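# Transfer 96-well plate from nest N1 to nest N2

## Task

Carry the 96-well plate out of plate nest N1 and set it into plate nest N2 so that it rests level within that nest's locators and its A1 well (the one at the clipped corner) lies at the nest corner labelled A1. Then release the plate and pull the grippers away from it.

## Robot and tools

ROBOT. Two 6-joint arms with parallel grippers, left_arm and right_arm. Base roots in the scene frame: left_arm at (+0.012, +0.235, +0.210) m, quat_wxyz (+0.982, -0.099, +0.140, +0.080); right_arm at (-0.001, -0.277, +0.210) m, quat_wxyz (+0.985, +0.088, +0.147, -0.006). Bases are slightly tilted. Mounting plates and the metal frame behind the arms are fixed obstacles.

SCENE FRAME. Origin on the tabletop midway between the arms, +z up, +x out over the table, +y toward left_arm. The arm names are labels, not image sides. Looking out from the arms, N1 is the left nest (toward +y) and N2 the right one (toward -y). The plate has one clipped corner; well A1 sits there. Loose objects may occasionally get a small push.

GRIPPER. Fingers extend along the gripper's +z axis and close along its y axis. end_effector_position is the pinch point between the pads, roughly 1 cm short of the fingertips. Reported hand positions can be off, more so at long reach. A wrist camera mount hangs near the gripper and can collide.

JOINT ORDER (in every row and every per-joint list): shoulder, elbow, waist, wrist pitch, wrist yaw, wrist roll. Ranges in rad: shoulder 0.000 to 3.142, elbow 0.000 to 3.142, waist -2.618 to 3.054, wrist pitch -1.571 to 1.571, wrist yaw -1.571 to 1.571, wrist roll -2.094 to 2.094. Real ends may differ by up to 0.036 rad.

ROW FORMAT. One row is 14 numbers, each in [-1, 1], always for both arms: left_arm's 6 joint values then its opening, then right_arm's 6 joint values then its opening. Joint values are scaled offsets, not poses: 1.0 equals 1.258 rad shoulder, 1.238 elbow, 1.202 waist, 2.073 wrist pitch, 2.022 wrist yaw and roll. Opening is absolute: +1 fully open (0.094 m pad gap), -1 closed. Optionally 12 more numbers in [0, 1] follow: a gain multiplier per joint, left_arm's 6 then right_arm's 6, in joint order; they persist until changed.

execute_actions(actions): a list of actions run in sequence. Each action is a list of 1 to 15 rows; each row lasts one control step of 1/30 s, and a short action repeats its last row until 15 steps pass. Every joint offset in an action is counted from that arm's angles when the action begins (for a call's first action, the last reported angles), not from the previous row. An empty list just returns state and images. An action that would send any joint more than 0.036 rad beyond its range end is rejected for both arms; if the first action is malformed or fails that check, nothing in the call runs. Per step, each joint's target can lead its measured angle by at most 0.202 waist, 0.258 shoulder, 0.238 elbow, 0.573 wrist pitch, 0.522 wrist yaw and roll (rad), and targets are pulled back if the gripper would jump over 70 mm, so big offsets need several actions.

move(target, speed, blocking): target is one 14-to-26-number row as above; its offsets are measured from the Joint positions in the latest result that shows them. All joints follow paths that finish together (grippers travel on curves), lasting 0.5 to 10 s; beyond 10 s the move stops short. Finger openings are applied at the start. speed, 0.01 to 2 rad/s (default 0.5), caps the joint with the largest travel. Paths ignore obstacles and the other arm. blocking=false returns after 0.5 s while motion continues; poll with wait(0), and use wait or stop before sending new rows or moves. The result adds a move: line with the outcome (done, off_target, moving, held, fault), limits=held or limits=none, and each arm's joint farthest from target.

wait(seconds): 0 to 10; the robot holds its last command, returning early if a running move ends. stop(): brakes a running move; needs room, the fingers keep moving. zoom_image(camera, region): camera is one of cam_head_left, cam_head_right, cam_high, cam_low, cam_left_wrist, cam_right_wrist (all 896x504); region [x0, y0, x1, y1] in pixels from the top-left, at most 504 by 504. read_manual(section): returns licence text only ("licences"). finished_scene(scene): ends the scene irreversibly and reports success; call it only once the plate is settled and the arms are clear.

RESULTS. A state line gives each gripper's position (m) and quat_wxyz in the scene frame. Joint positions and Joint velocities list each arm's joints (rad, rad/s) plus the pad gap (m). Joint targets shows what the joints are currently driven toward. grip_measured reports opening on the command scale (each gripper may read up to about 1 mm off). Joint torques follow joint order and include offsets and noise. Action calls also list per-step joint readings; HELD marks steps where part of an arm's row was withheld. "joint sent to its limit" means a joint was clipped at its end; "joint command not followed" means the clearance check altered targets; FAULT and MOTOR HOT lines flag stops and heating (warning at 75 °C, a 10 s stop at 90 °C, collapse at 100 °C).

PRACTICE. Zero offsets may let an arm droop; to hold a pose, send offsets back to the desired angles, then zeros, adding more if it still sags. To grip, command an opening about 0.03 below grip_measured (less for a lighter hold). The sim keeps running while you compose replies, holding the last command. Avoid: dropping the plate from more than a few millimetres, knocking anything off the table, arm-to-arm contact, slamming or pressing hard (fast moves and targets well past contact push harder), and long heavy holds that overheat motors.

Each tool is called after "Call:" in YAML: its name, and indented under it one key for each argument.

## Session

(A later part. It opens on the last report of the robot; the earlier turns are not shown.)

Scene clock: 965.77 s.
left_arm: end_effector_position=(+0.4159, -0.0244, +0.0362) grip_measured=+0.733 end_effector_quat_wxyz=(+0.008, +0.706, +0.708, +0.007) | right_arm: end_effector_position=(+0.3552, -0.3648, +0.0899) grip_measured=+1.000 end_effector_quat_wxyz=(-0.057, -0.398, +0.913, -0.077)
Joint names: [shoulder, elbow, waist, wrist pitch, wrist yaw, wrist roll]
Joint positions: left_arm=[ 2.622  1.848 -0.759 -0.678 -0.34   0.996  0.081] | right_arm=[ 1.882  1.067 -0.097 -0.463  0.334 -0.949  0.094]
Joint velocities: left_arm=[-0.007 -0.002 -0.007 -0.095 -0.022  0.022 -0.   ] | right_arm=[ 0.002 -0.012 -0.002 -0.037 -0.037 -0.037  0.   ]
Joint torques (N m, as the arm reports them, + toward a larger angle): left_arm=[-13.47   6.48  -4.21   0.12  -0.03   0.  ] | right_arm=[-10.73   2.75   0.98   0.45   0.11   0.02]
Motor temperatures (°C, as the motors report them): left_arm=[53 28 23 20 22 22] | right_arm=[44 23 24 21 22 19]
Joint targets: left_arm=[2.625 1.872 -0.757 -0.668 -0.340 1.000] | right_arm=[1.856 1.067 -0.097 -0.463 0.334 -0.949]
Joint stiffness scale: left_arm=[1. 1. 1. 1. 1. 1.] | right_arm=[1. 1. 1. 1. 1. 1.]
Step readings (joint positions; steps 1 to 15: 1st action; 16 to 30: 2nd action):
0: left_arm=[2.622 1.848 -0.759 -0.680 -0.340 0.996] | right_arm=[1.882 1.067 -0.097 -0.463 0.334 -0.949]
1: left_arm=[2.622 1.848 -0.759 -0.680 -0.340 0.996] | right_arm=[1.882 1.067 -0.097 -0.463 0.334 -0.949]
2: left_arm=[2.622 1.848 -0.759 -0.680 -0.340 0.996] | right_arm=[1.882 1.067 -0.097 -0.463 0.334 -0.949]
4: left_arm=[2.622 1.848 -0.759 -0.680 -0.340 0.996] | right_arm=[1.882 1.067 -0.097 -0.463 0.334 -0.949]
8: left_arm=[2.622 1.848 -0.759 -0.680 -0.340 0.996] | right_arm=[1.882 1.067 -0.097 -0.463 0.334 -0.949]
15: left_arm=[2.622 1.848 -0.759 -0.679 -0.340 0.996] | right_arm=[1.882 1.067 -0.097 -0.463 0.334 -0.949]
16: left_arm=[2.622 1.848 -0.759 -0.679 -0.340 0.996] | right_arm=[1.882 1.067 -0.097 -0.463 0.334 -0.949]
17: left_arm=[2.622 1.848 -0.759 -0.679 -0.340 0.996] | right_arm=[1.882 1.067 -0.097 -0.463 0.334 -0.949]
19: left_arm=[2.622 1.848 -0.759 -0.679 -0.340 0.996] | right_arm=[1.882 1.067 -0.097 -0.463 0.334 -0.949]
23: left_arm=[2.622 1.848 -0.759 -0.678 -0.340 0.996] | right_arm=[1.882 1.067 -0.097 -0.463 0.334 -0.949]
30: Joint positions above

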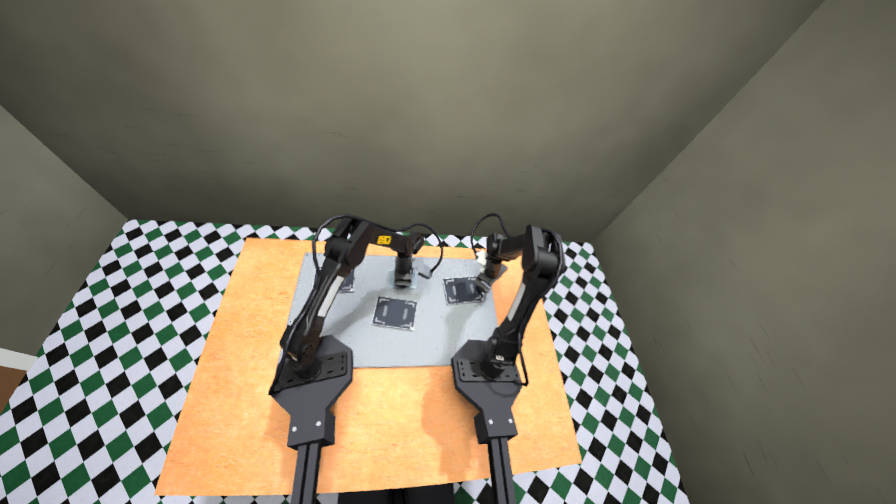

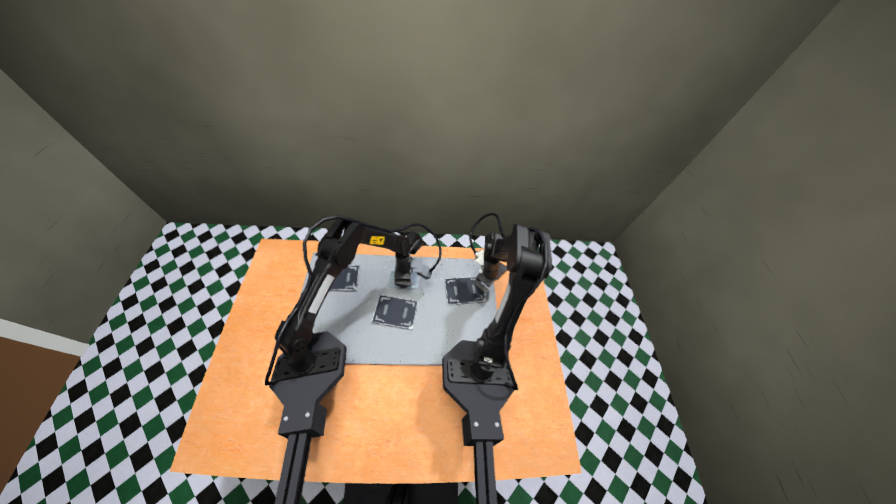

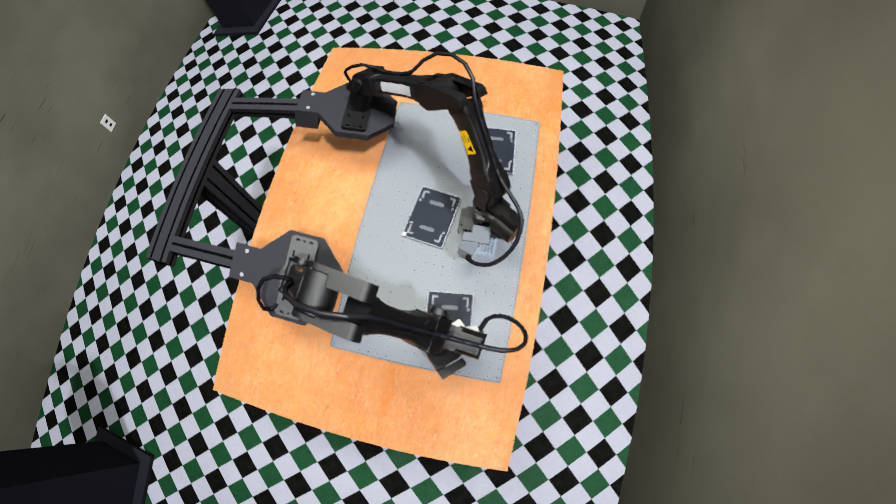

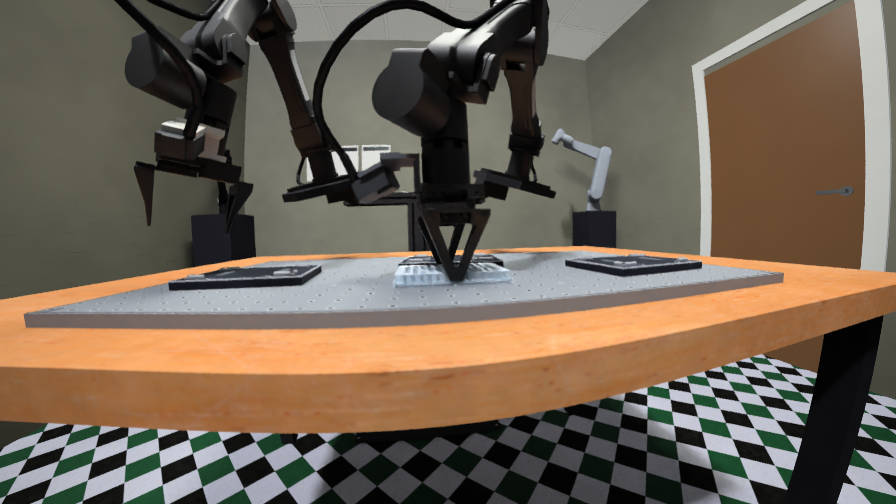

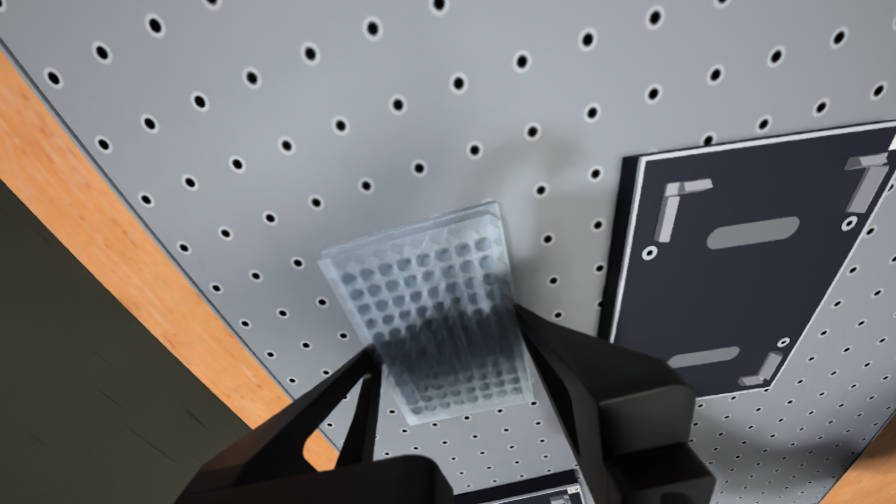

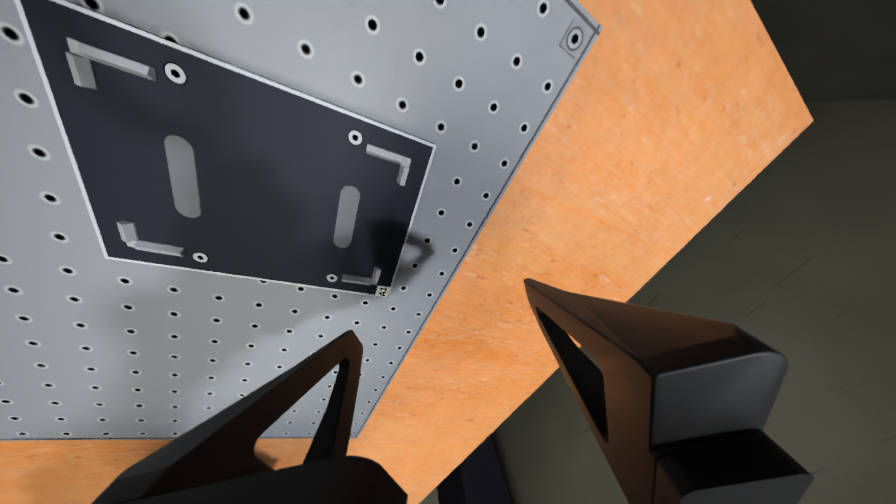

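Call:
execute_actions:
  actions:
    - [[0.002,0.0194,0.001,0.005,0,0.002,0.70,-0.02,0,0,0,0,0,1]]

Call:
zoom_image:
  camera: "cam_left_wrist"
  region: [300, 170, 620, 440]

Call:
zoom_image:
  camera: "cam_low"
  region: [370, 200, 540, 300]

Scene clock: 973.20 s.
left_arm: end_effector_position=(+0.4159, -0.0244, +0.0362) grip_measured=+0.733 end_effector_quat_wxyz=(+0.008, +0.706, +0.708, +0.007) | right_arm: end_effector_position=(+0.3552, -0.3648, +0.0899) grip_measured=+1.000 end_effector_quat_wxyz=(-0.057, -0.398, +0.913, -0.077)
Joint names: [shoulder, elbow, waist, wrist pitch, wrist yaw, wrist roll]
Joint positions: left_arm=[ 2.622  1.848 -0.759 -0.678 -0.34   0.996  0.081] | right_arm=[ 1.882  1.067 -0.097 -0.463  0.334 -0.949  0.094]
Joint velocities: left_arm=[ 0.007  0.002 -0.007  0.007 -0.007 -0.037 -0.   ] | right_arm=[ 0.007 -0.017  0.007 -0.051 -0.007 -0.022  0.   ]
Joint torques (N m, as the arm reports them, + toward a larger angle): left_arm=[-13.47   6.47  -4.21   0.12  -0.03   0.  ] | right_arm=[-10.74   2.74   0.96   0.43   0.11   0.01]
Motor temperatures (°C, as the motors report them): left_arm=[53 28 23 20 22 22] | right_arm=[44 23 24 21 22 19]
Joint targets: left_arm=[2.625 1.872 -0.757 -0.668 -0.340 1.000] | right_arm=[1.856 1.067 -0.097 -0.463 0.334 -0.949]
Joint stiffness scale: left_arm=[1. 1. 1. 1. 1. 1.] | right_arm=[1. 1. 1. 1. 1. 1.]
Step readings (joint positions):
0: left_arm=[2.622 1.848 -0.759 -0.678 -0.340 0.996] | right_arm=[1.882 1.067 -0.097 -0.463 0.334 -0.949]
1: left_arm=[2.622 1.848 -0.759 -0.678 -0.340 0.996] | right_arm=[1.882 1.067 -0.097 -0.463 0.334 -0.949]
2: left_arm=[2.622 1.848 -0.759 -0.678 -0.340 0.996] | right_arm=[1.882 1.067 -0.097 -0.463 0.334 -0.949]
4: left_arm=[2.622 1.848 -0.759 -0.678 -0.340 0.996] | right_arm=[1.882 1.067 -0.097 -0.463 0.334 -0.949]
8: left_arm=[2.622 1.848 -0.759 -0.678 -0.340 0.996] | right_arm=[1.882 1.067 -0.097 -0.463 0.334 -0.949]
15: Joint positions above

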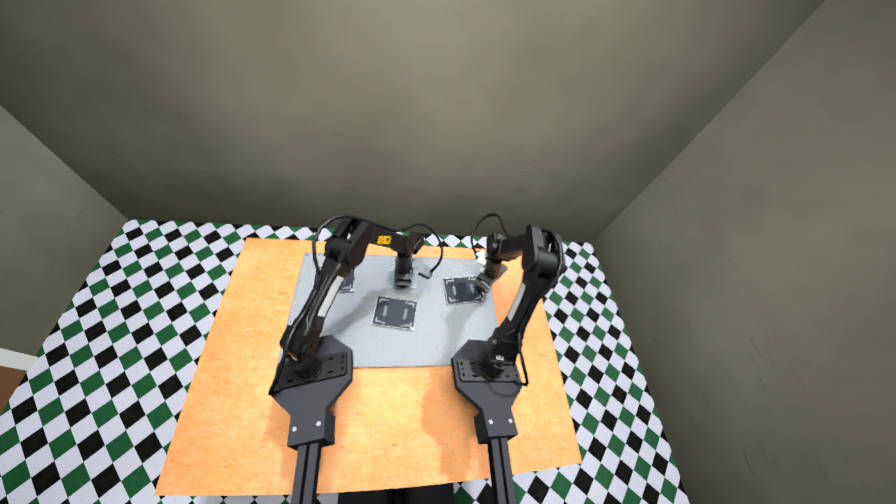

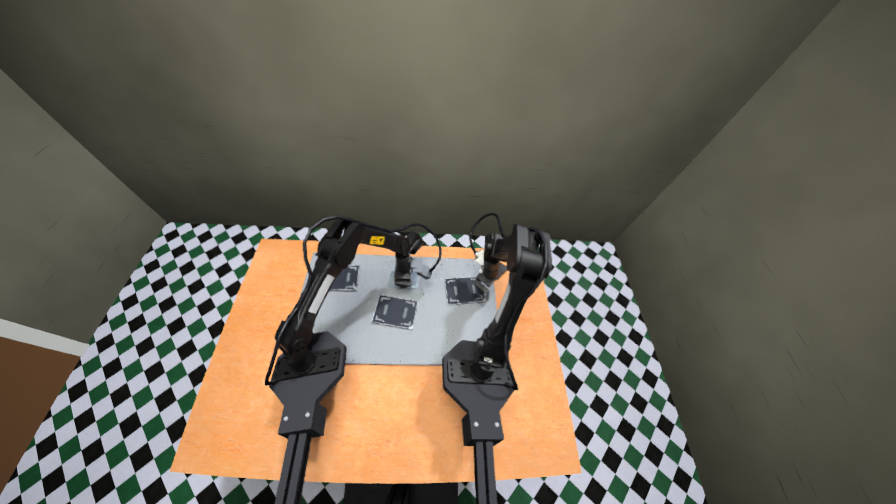

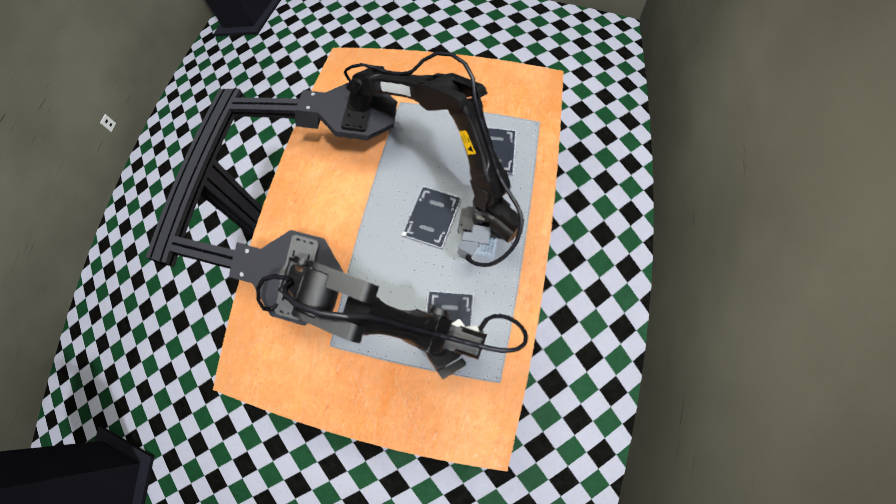

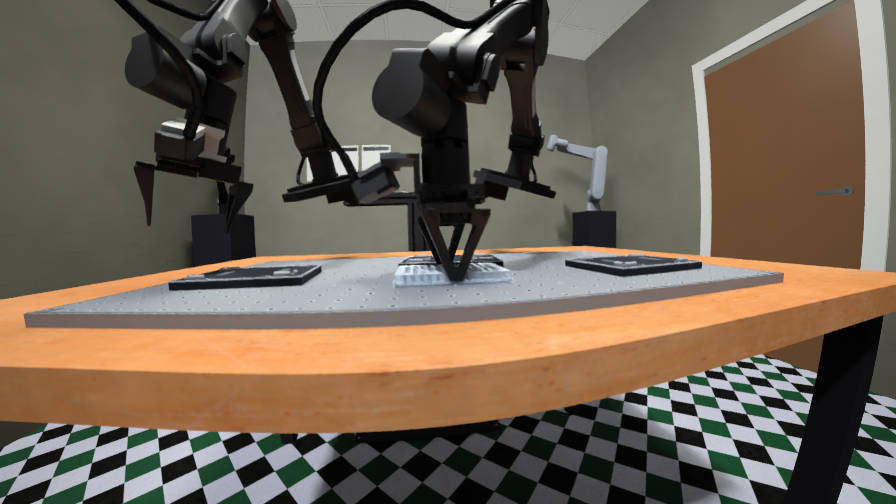

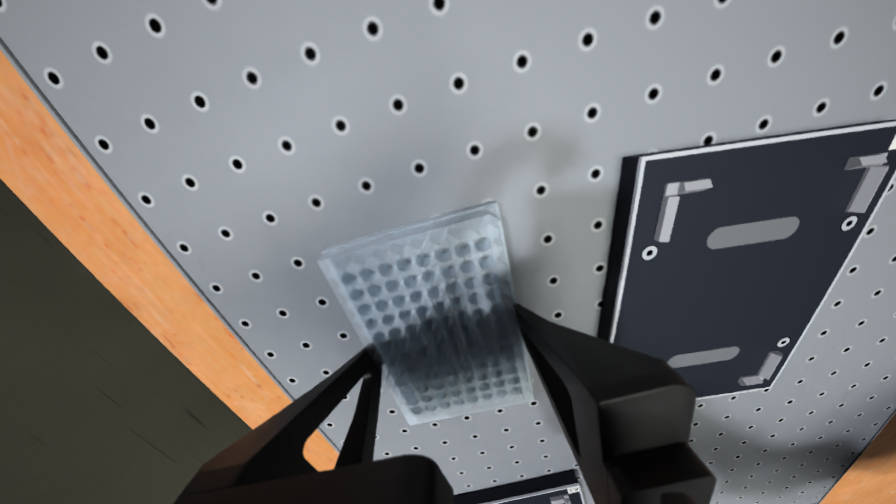

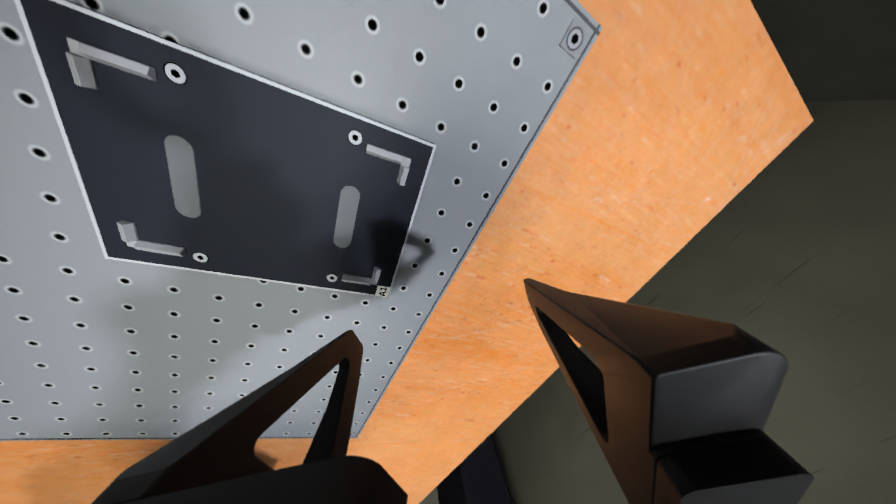

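Region (300, 170, 620, 440) of cam_left_wrist's 896x504 image, scaled by 1.575, with more detail than that image has; it fills the top 425 rows of this view, and the rest is white.

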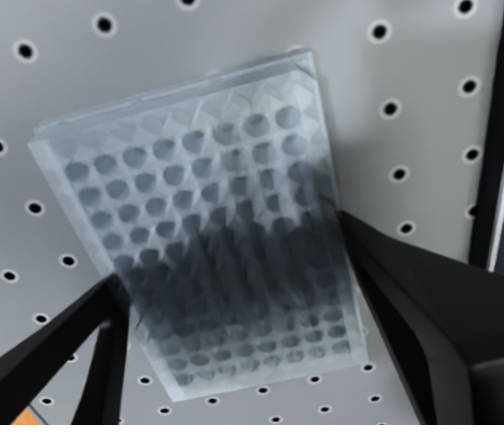

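Region (370, 200, 540, 300) of cam_low's 896x504 image, scaled by 2.965, with more detail than that image has; it fills the top 296 rows of this view, and the rest is white.

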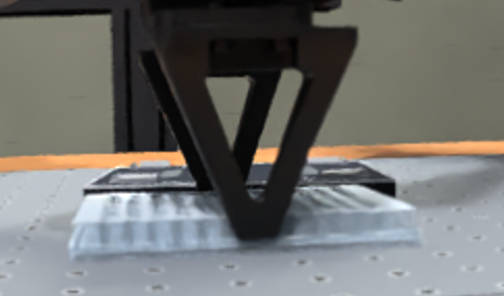

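Call:
execute_actions:
  actions:
    - [[-0.008,0.0194,0,0.004,0,0.002,0.70,-0.02,0,0,0,0,0,1],[-0.014,0.0194,0,0.002,0,0.002,0.70,-0.02,0,0,0,0,0,1],[-0.019,0.0194,0,0.0,0,0.002,0.70,-0.02,0,0,0,0,0,1],[-0.023,0.0194,-0.002,-0.003,0,0.002,0.70,-0.02,0,0,0,0,0,1],[-0.027,0.0194,-0.004,-0.006,0,0.002,0.70,-0.02,0,0,0,0,0,1],[-0.031,0.0194,-0.006,-0.009,0,0.002,0.70,-0.02,0,0,0,0,0,1],[-0.035,0.0194,-0.008,-0.012,0,0.002,0.70,-0.02,0,0,0,0,0,1],[-0.039,0.0194,-0.010,-0.015,0,0.002,0.70,-0.02,0,0,0,0,0,1],[-0.043,0.0194,-0.012,-0.018,0,0.002,0.70,-0.02,0,0,0,0,0,1],[-0.047,0.0194,-0.014,-0.021,0,0.002,0.70,-0.02,0,0,0,0,0,1],[-0.051,0.0194,-0.016,-0.024,0,0.002,0.70,-0.02,0,0,0,0,0,1],[-0.055,0.0194,-0.018,-0.027,0,0.002,0.70,-0.02,0,0,0,0,0,1],[-0.059,0.0194,-0.02,-0.030,0,0.002,0.70,-0.02,0,0,0,0,0,1],[-0.063,0.0194,-0.02,-0.032,0,0.002,0.70,-0.02,0,0,0,0,0,1]]

Scene clock: 1056.47 s.
left_arm: end_effector_position=(+0.4221, -0.0209, +0.0548) grip_measured=+0.733 end_effector_quat_wxyz=(+0.012, +0.706, +0.709, +0.008) | right_arm: end_effector_position=(+0.3552, -0.3648, +0.0899) grip_measured=+1.000 end_effector_quat_wxyz=(-0.057, -0.398, +0.913, -0.077)
Joint names: [shoulder, elbow, waist, wrist pitch, wrist yaw, wrist roll]
Joint positions: left_arm=[ 2.578  1.848 -0.759 -0.714 -0.34   0.996  0.081] | right_arm=[ 1.882  1.067 -0.097 -0.463  0.334 -0.949  0.094]
Joint velocities: left_arm=[-0.178 -0.012  0.007 -0.081 -0.007 -0.037 -0.001] | right_arm=[ 0.002 -0.012 -0.012 -0.022 -0.095  0.081  0.   ]
Joint torques (N m, as the arm reports them, + toward a larger angle): left_arm=[-15.68   6.59  -6.18  -0.11  -0.02   0.  ] | right_arm=[-10.73   2.76   0.95   0.44   0.11   0.03]
Motor temperatures (°C, as the motors report them): left_arm=[54 29 23 21 22 22] | right_arm=[44 23 24 21 22 19]
Joint targets: left_arm=[2.543 1.872 -0.783 -0.745 -0.340 1.000] | right_arm=[1.856 1.067 -0.097 -0.463 0.334 -0.949]
Joint stiffness scale: left_arm=[1. 1. 1. 1. 1. 1.] | right_arm=[1. 1. 1. 1. 1. 1.]
Step readings (joint positions):
0: left_arm=[2.622 1.848 -0.759 -0.678 -0.340 0.996] | right_arm=[1.882 1.067 -0.097 -0.463 0.334 -0.949]
1: left_arm=[2.622 1.848 -0.759 -0.678 -0.340 0.996] | right_arm=[1.882 1.067 -0.097 -0.463 0.334 -0.949]
2: left_arm=[2.622 1.848 -0.759 -0.678 -0.340 0.996] | right_arm=[1.882 1.067 -0.097 -0.463 0.334 -0.949]
4: left_arm=[2.622 1.848 -0.759 -0.678 -0.340 0.996] | right_arm=[1.882 1.067 -0.097 -0.463 0.334 -0.949]
8: left_arm=[2.617 1.848 -0.759 -0.684 -0.340 0.996] | right_arm=[1.882 1.067 -0.097 -0.463 0.334 -0.949]
15: Joint positions above

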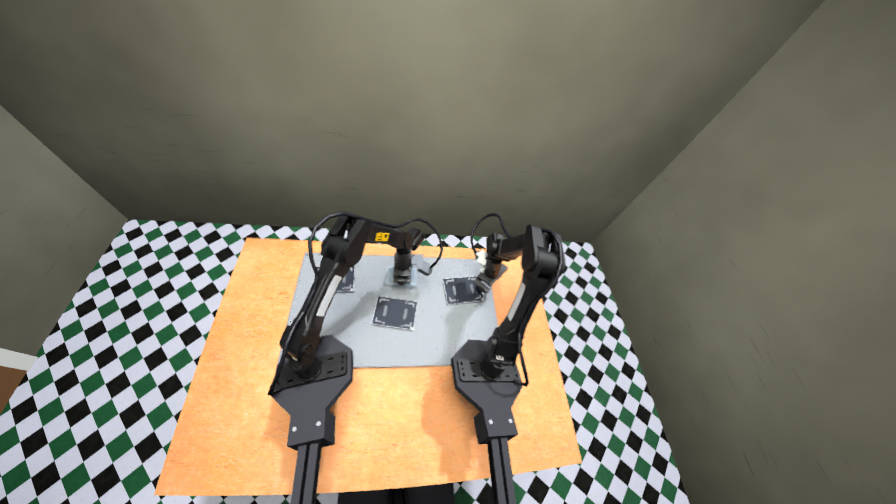

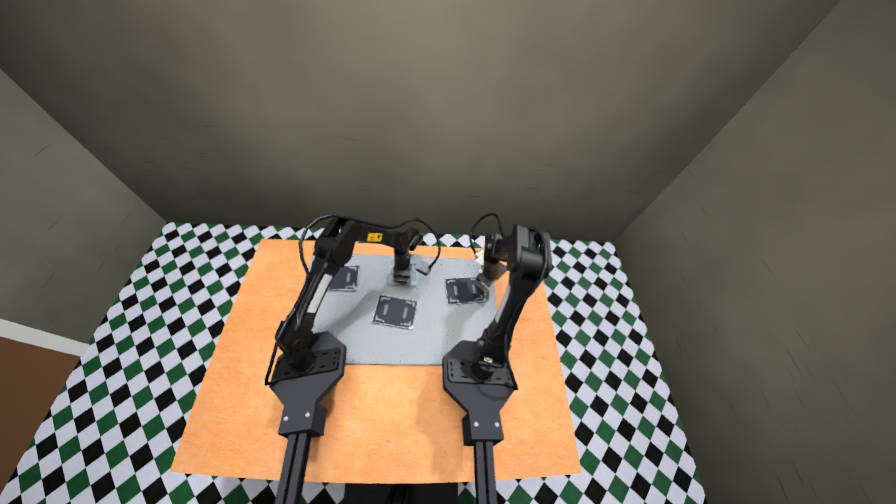

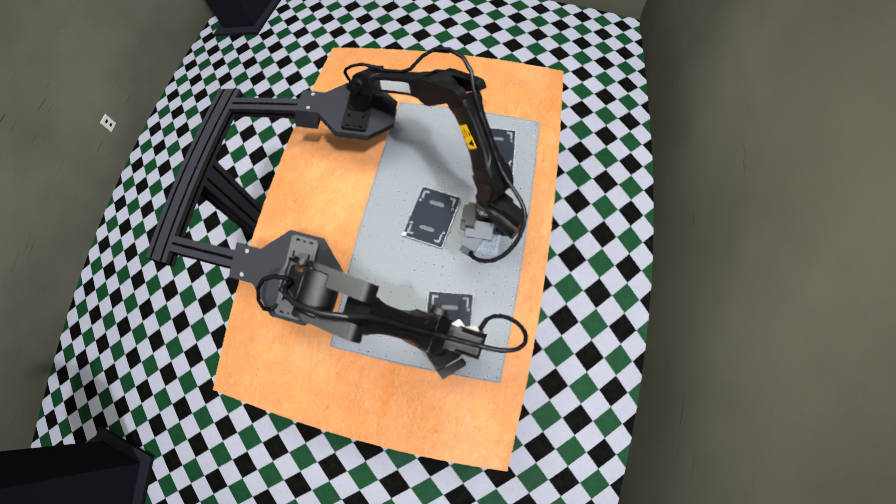

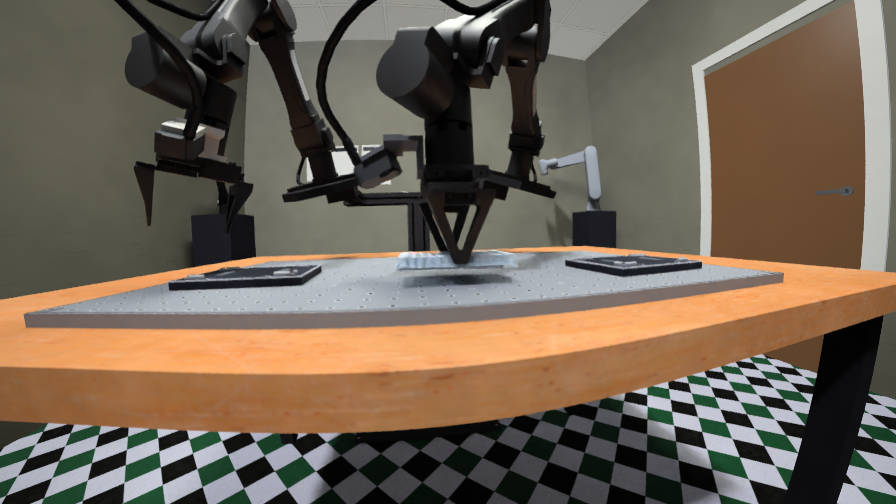

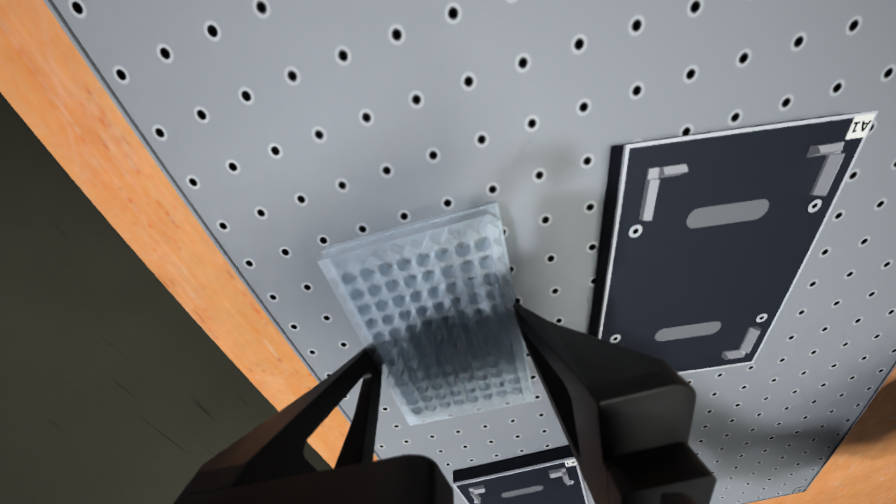

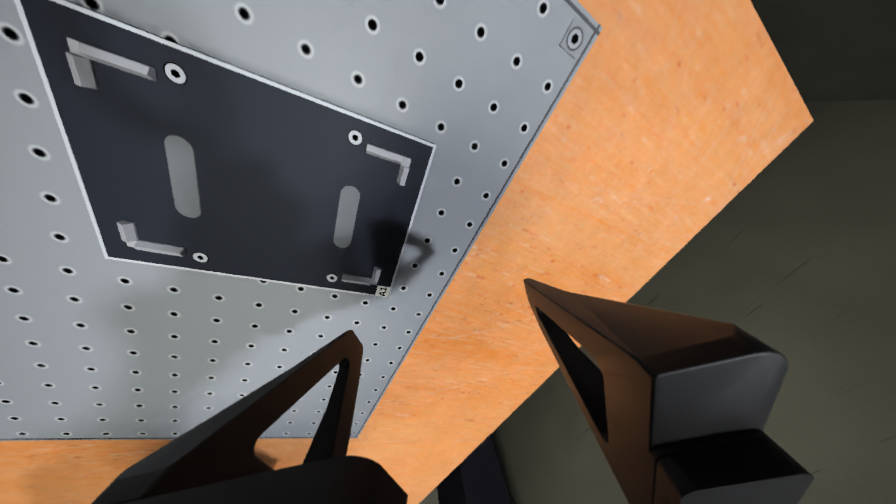

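Call:
move:
  target: [-0.5445,-0.6567,0.3918,0.1418,0.0524,0.2319,0.70,-0.02,0,0,0,0,0,1]
  speed: 0.35

Scene clock: 1074.87 s.
left_arm: end_effector_position=(+0.3773, +0.2182, +0.0980) grip_measured=+0.733 end_effector_quat_wxyz=(+0.012, +0.699, +0.715, +0.013) | right_arm: end_effector_position=(+0.3552, -0.3648, +0.0899) grip_measured=+1.000 end_effector_quat_wxyz=(-0.057, -0.398, +0.913, -0.077)
Joint names: [shoulder, elbow, waist, wrist pitch, wrist yaw, wrist roll]
Joint positions: left_arm=[ 1.918  1.05  -0.291 -0.428 -0.255  1.459  0.081] | right_arm=[ 1.882  1.067 -0.097 -0.463  0.334 -0.949  0.094]
Joint velocities: left_arm=[-0.017 -0.017  0.007  0.037 -0.022 -0.066 -0.001] | right_arm=[-0.007 -0.017 -0.022 -0.051 -0.022  0.037  0.   ]
Joint torques (N m, as the arm reports them, + toward a larger angle): left_arm=[-11.67   2.63  -1.9    0.14   0.21   0.03] | right_arm=[-10.74   2.76   0.94   0.43   0.11   0.01]
Motor temperatures (°C, as the motors report them): left_arm=[57 28 23 20 22 22] | right_arm=[44 23 24 21 22 19]
Joint targets: left_arm=[1.893 1.035 -0.288 -0.420 -0.234 1.465] | right_arm=[1.856 1.067 -0.097 -0.463 0.334 -0.949]
Joint stiffness scale: left_arm=[1. 1. 1. 1. 1. 1.] | right_arm=[1. 1. 1. 1. 1. 1.]
move: off_target (left_arm, right_arm); limits=none; left_arm: farthest joint: the shoulder, 0.025 radians from its target (0.671 radians at the start); right_arm: farthest joint: the shoulder, 0.025 radians from its target (0.025 radians at the start)

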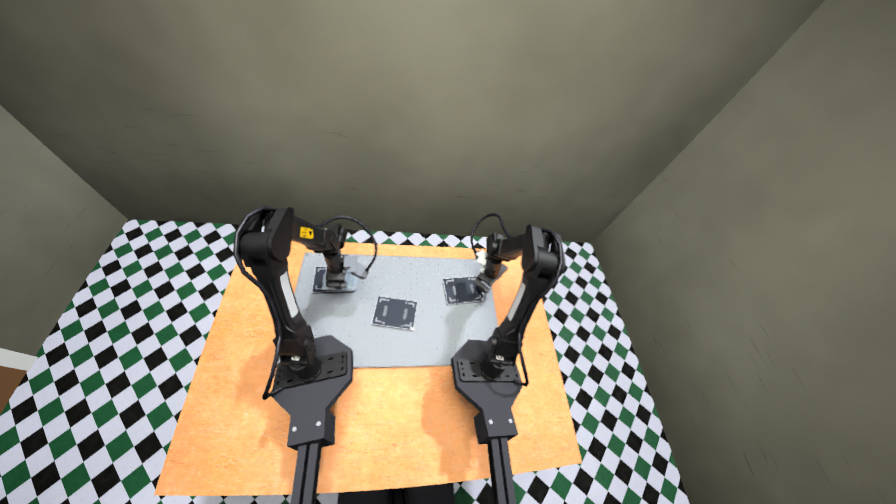

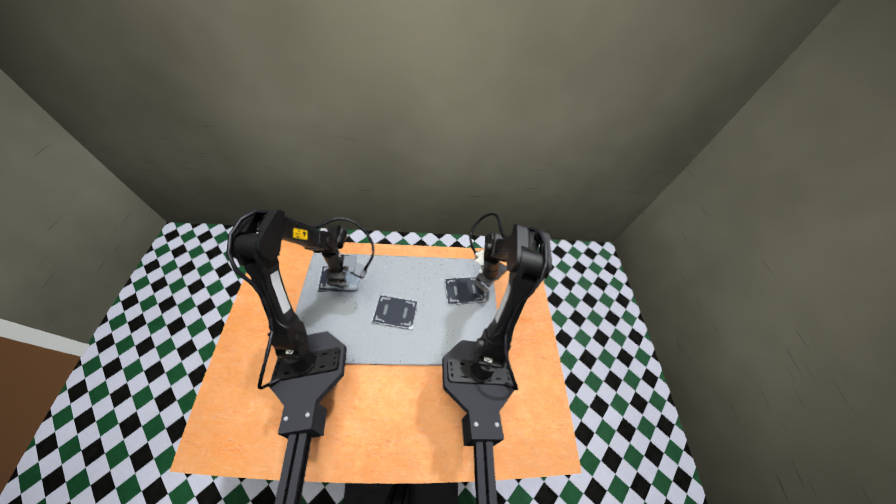

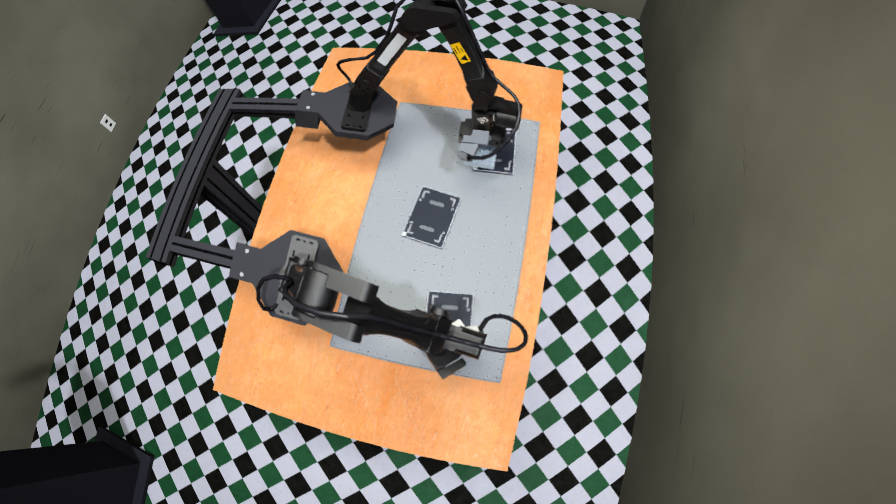

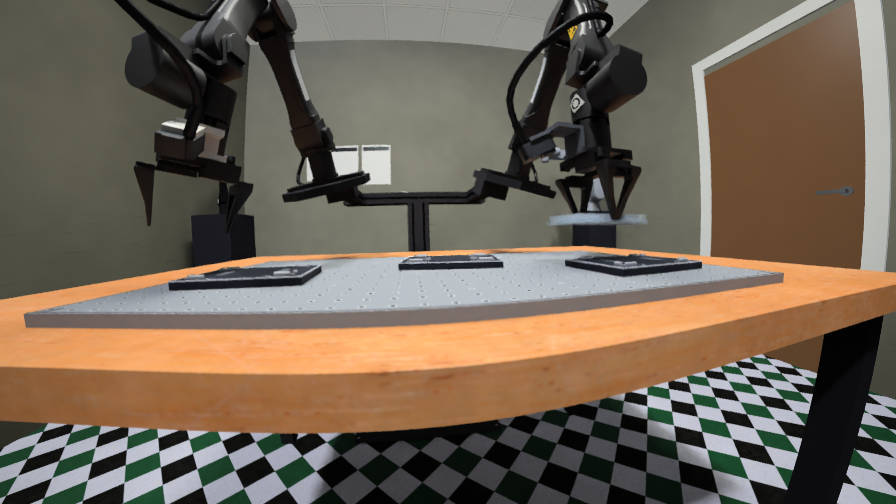

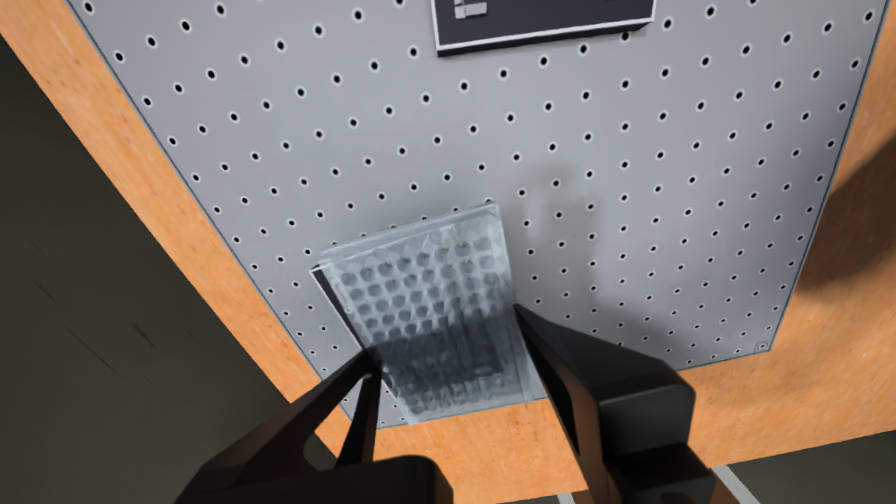

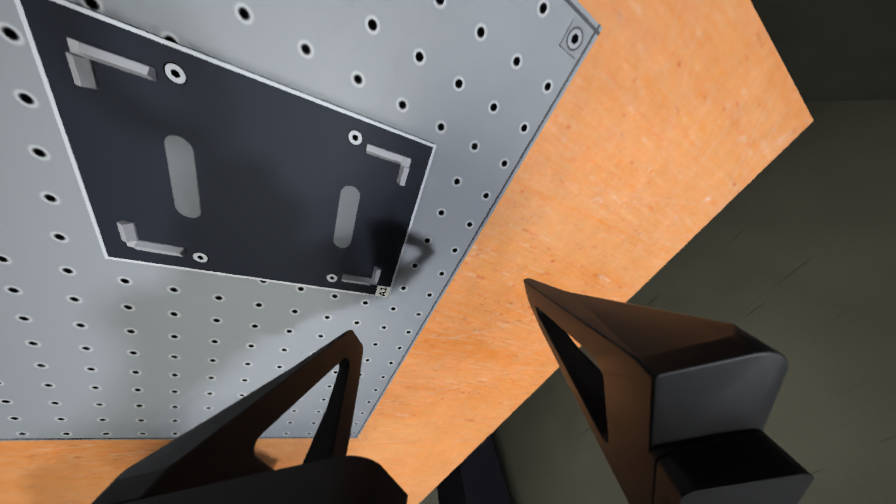

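Call:
zoom_image:
  camera: "cam_low"
  region: [520, 150, 740, 300]

Call:
zoom_image:
  camera: "cam_high"
  region: [420, 80, 580, 200]

Region (520, 150, 740, 300) of cam_low's 896x504 image, scaled by 2.291, with more detail than that image has; it fills the top 344 rows of this view, and the rest is white.

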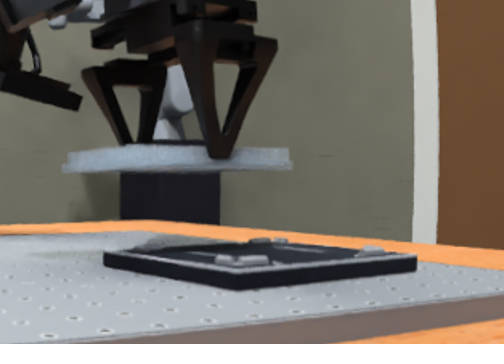

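Region (420, 80, 580, 200) of cam_high's 896x504 image, scaled by 3.150, with more detail than that image has; it fills the top 378 rows of this view, and the rest is white.

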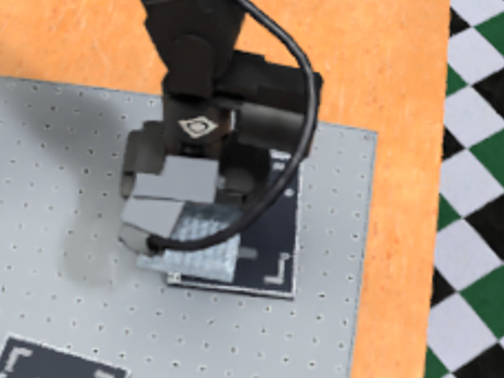

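Call:
move:
  target: [0.0715,-0.005,0.0175,0.0468,0,0.02,0.70,-0.02,0,0,0,0,0,1]
  speed: 0.12

Call:
zoom_image:
  camera: "cam_left_wrist"
  region: [250, 150, 620, 460]

Call:
zoom_image:
  camera: "cam_low"
  region: [520, 170, 740, 300]

Scene clock: 1096.23 s.
left_arm: end_effector_position=(+0.3791, +0.2171, +0.0716) grip_measured=+0.733 end_effector_quat_wxyz=(+0.012, +0.706, +0.708, +0.016) | right_arm: end_effector_position=(+0.3552, -0.3648, +0.0899) grip_measured=+1.000 end_effector_quat_wxyz=(-0.057, -0.398, +0.913, -0.077)
Joint names: [shoulder, elbow, waist, wrist pitch, wrist yaw, wrist roll]
Joint positions: left_arm=[ 2.002  1.05  -0.276 -0.338 -0.255  1.493  0.081] | right_arm=[ 1.882  1.067 -0.097 -0.463  0.334 -0.949  0.094]
Joint velocities: left_arm=[ 0.002  0.007 -0.012  0.022 -0.022  0.022 -0.   ] | right_arm=[ 0.002 -0.002  0.017 -0.007 -0.007 -0.007  0.   ]
Joint torques (N m, as the arm reports them, + toward a larger angle): left_arm=[-9.42  3.   -1.64  0.14 -0.03  0.01] | right_arm=[-10.74   2.74   0.95   0.43   0.1    0.03]
Motor temperatures (°C, as the motors report them): left_arm=[52 27 22 21 22 22] | right_arm=[44 23 24 21 22 19]
Joint targets: left_arm=[2.008 1.044 -0.269 -0.331 -0.255 1.499] | right_arm=[1.856 1.067 -0.097 -0.463 0.334 -0.949]
Joint stiffness scale: left_arm=[1. 1. 1. 1. 1. 1.] | right_arm=[1. 1. 1. 1. 1. 1.]
move: off_target (right_arm); limits=none; left_arm: farthest joint: the wrist pitch, 0.007 radians from its target (0.096 radians at the start); right_arm: farthest joint: the shoulder, 0.025 radians from its target (0.025 radians at the start)

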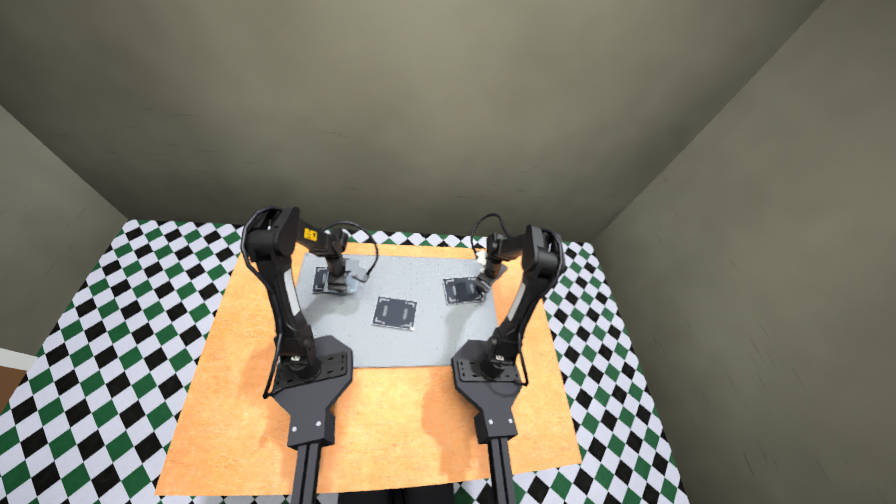

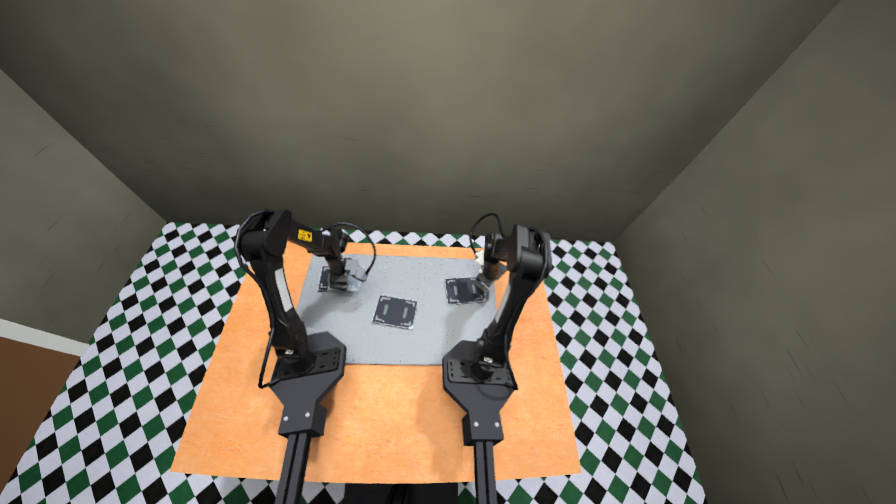

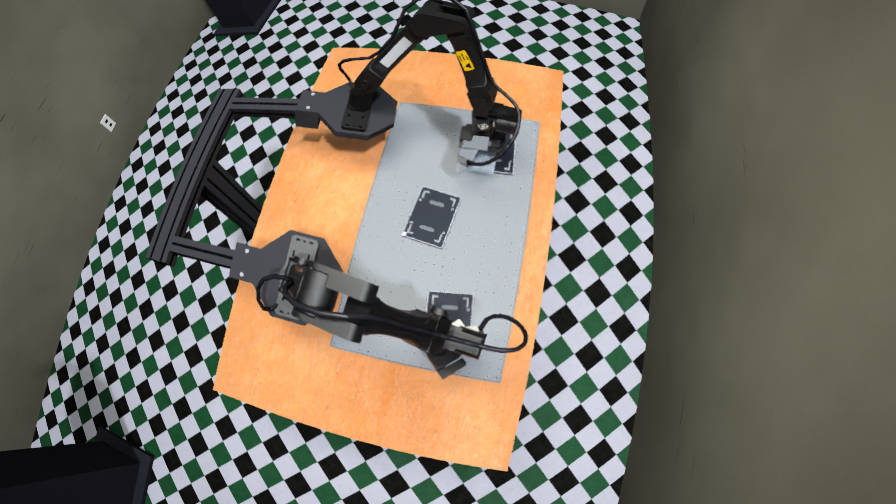

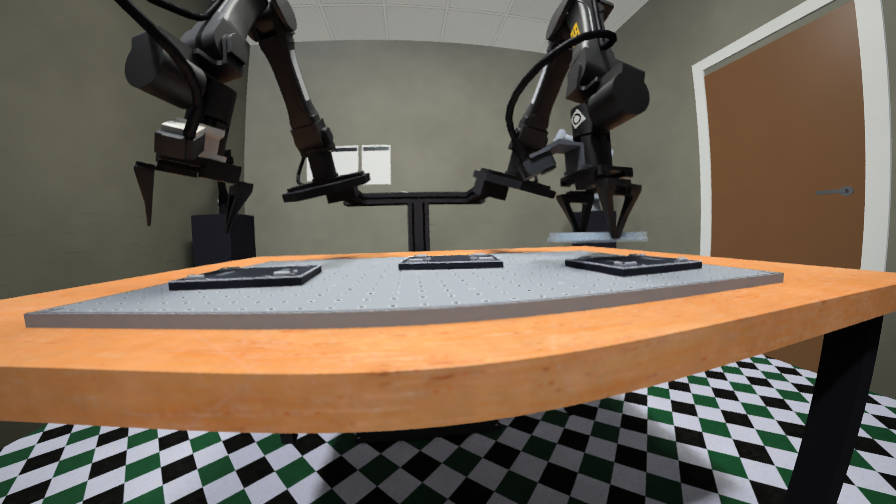

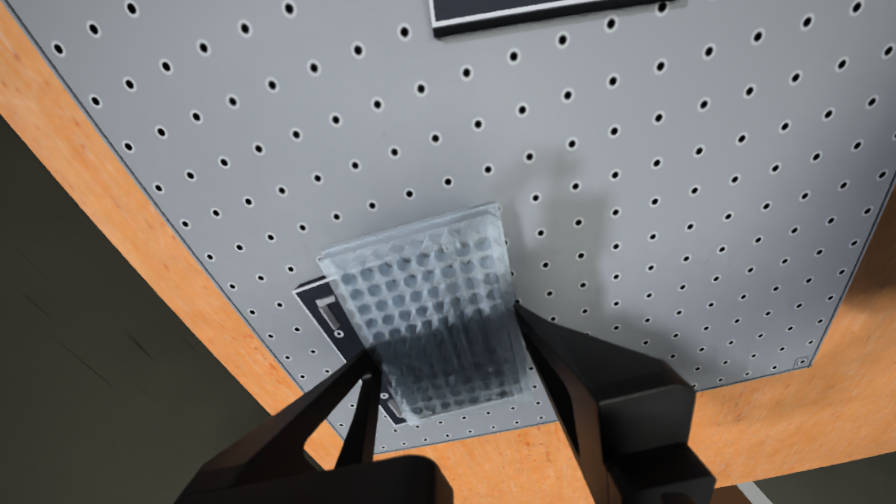

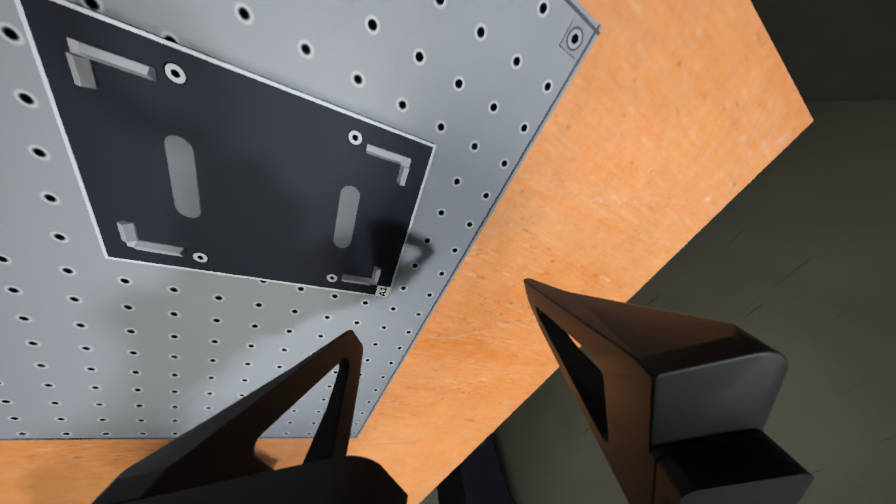

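Region (250, 150, 620, 460) of cam_left_wrist's 896x504 image, scaled by 1.362, with more detail than that image has; it fills the top 422 rows of this view, and the rest is white.

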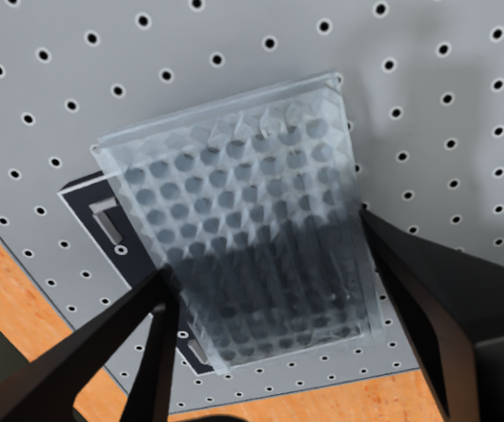

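Region (520, 170, 740, 300) of cam_low's 896x504 image, scaled by 2.291, with more detail than that image has; it fills the top 298 rows of this view, and the rest is white.

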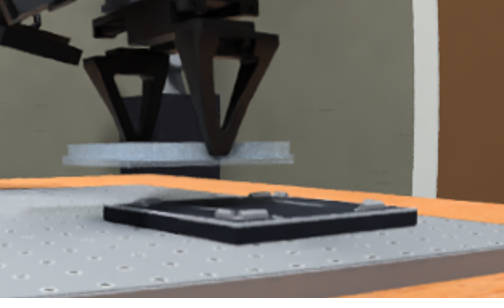

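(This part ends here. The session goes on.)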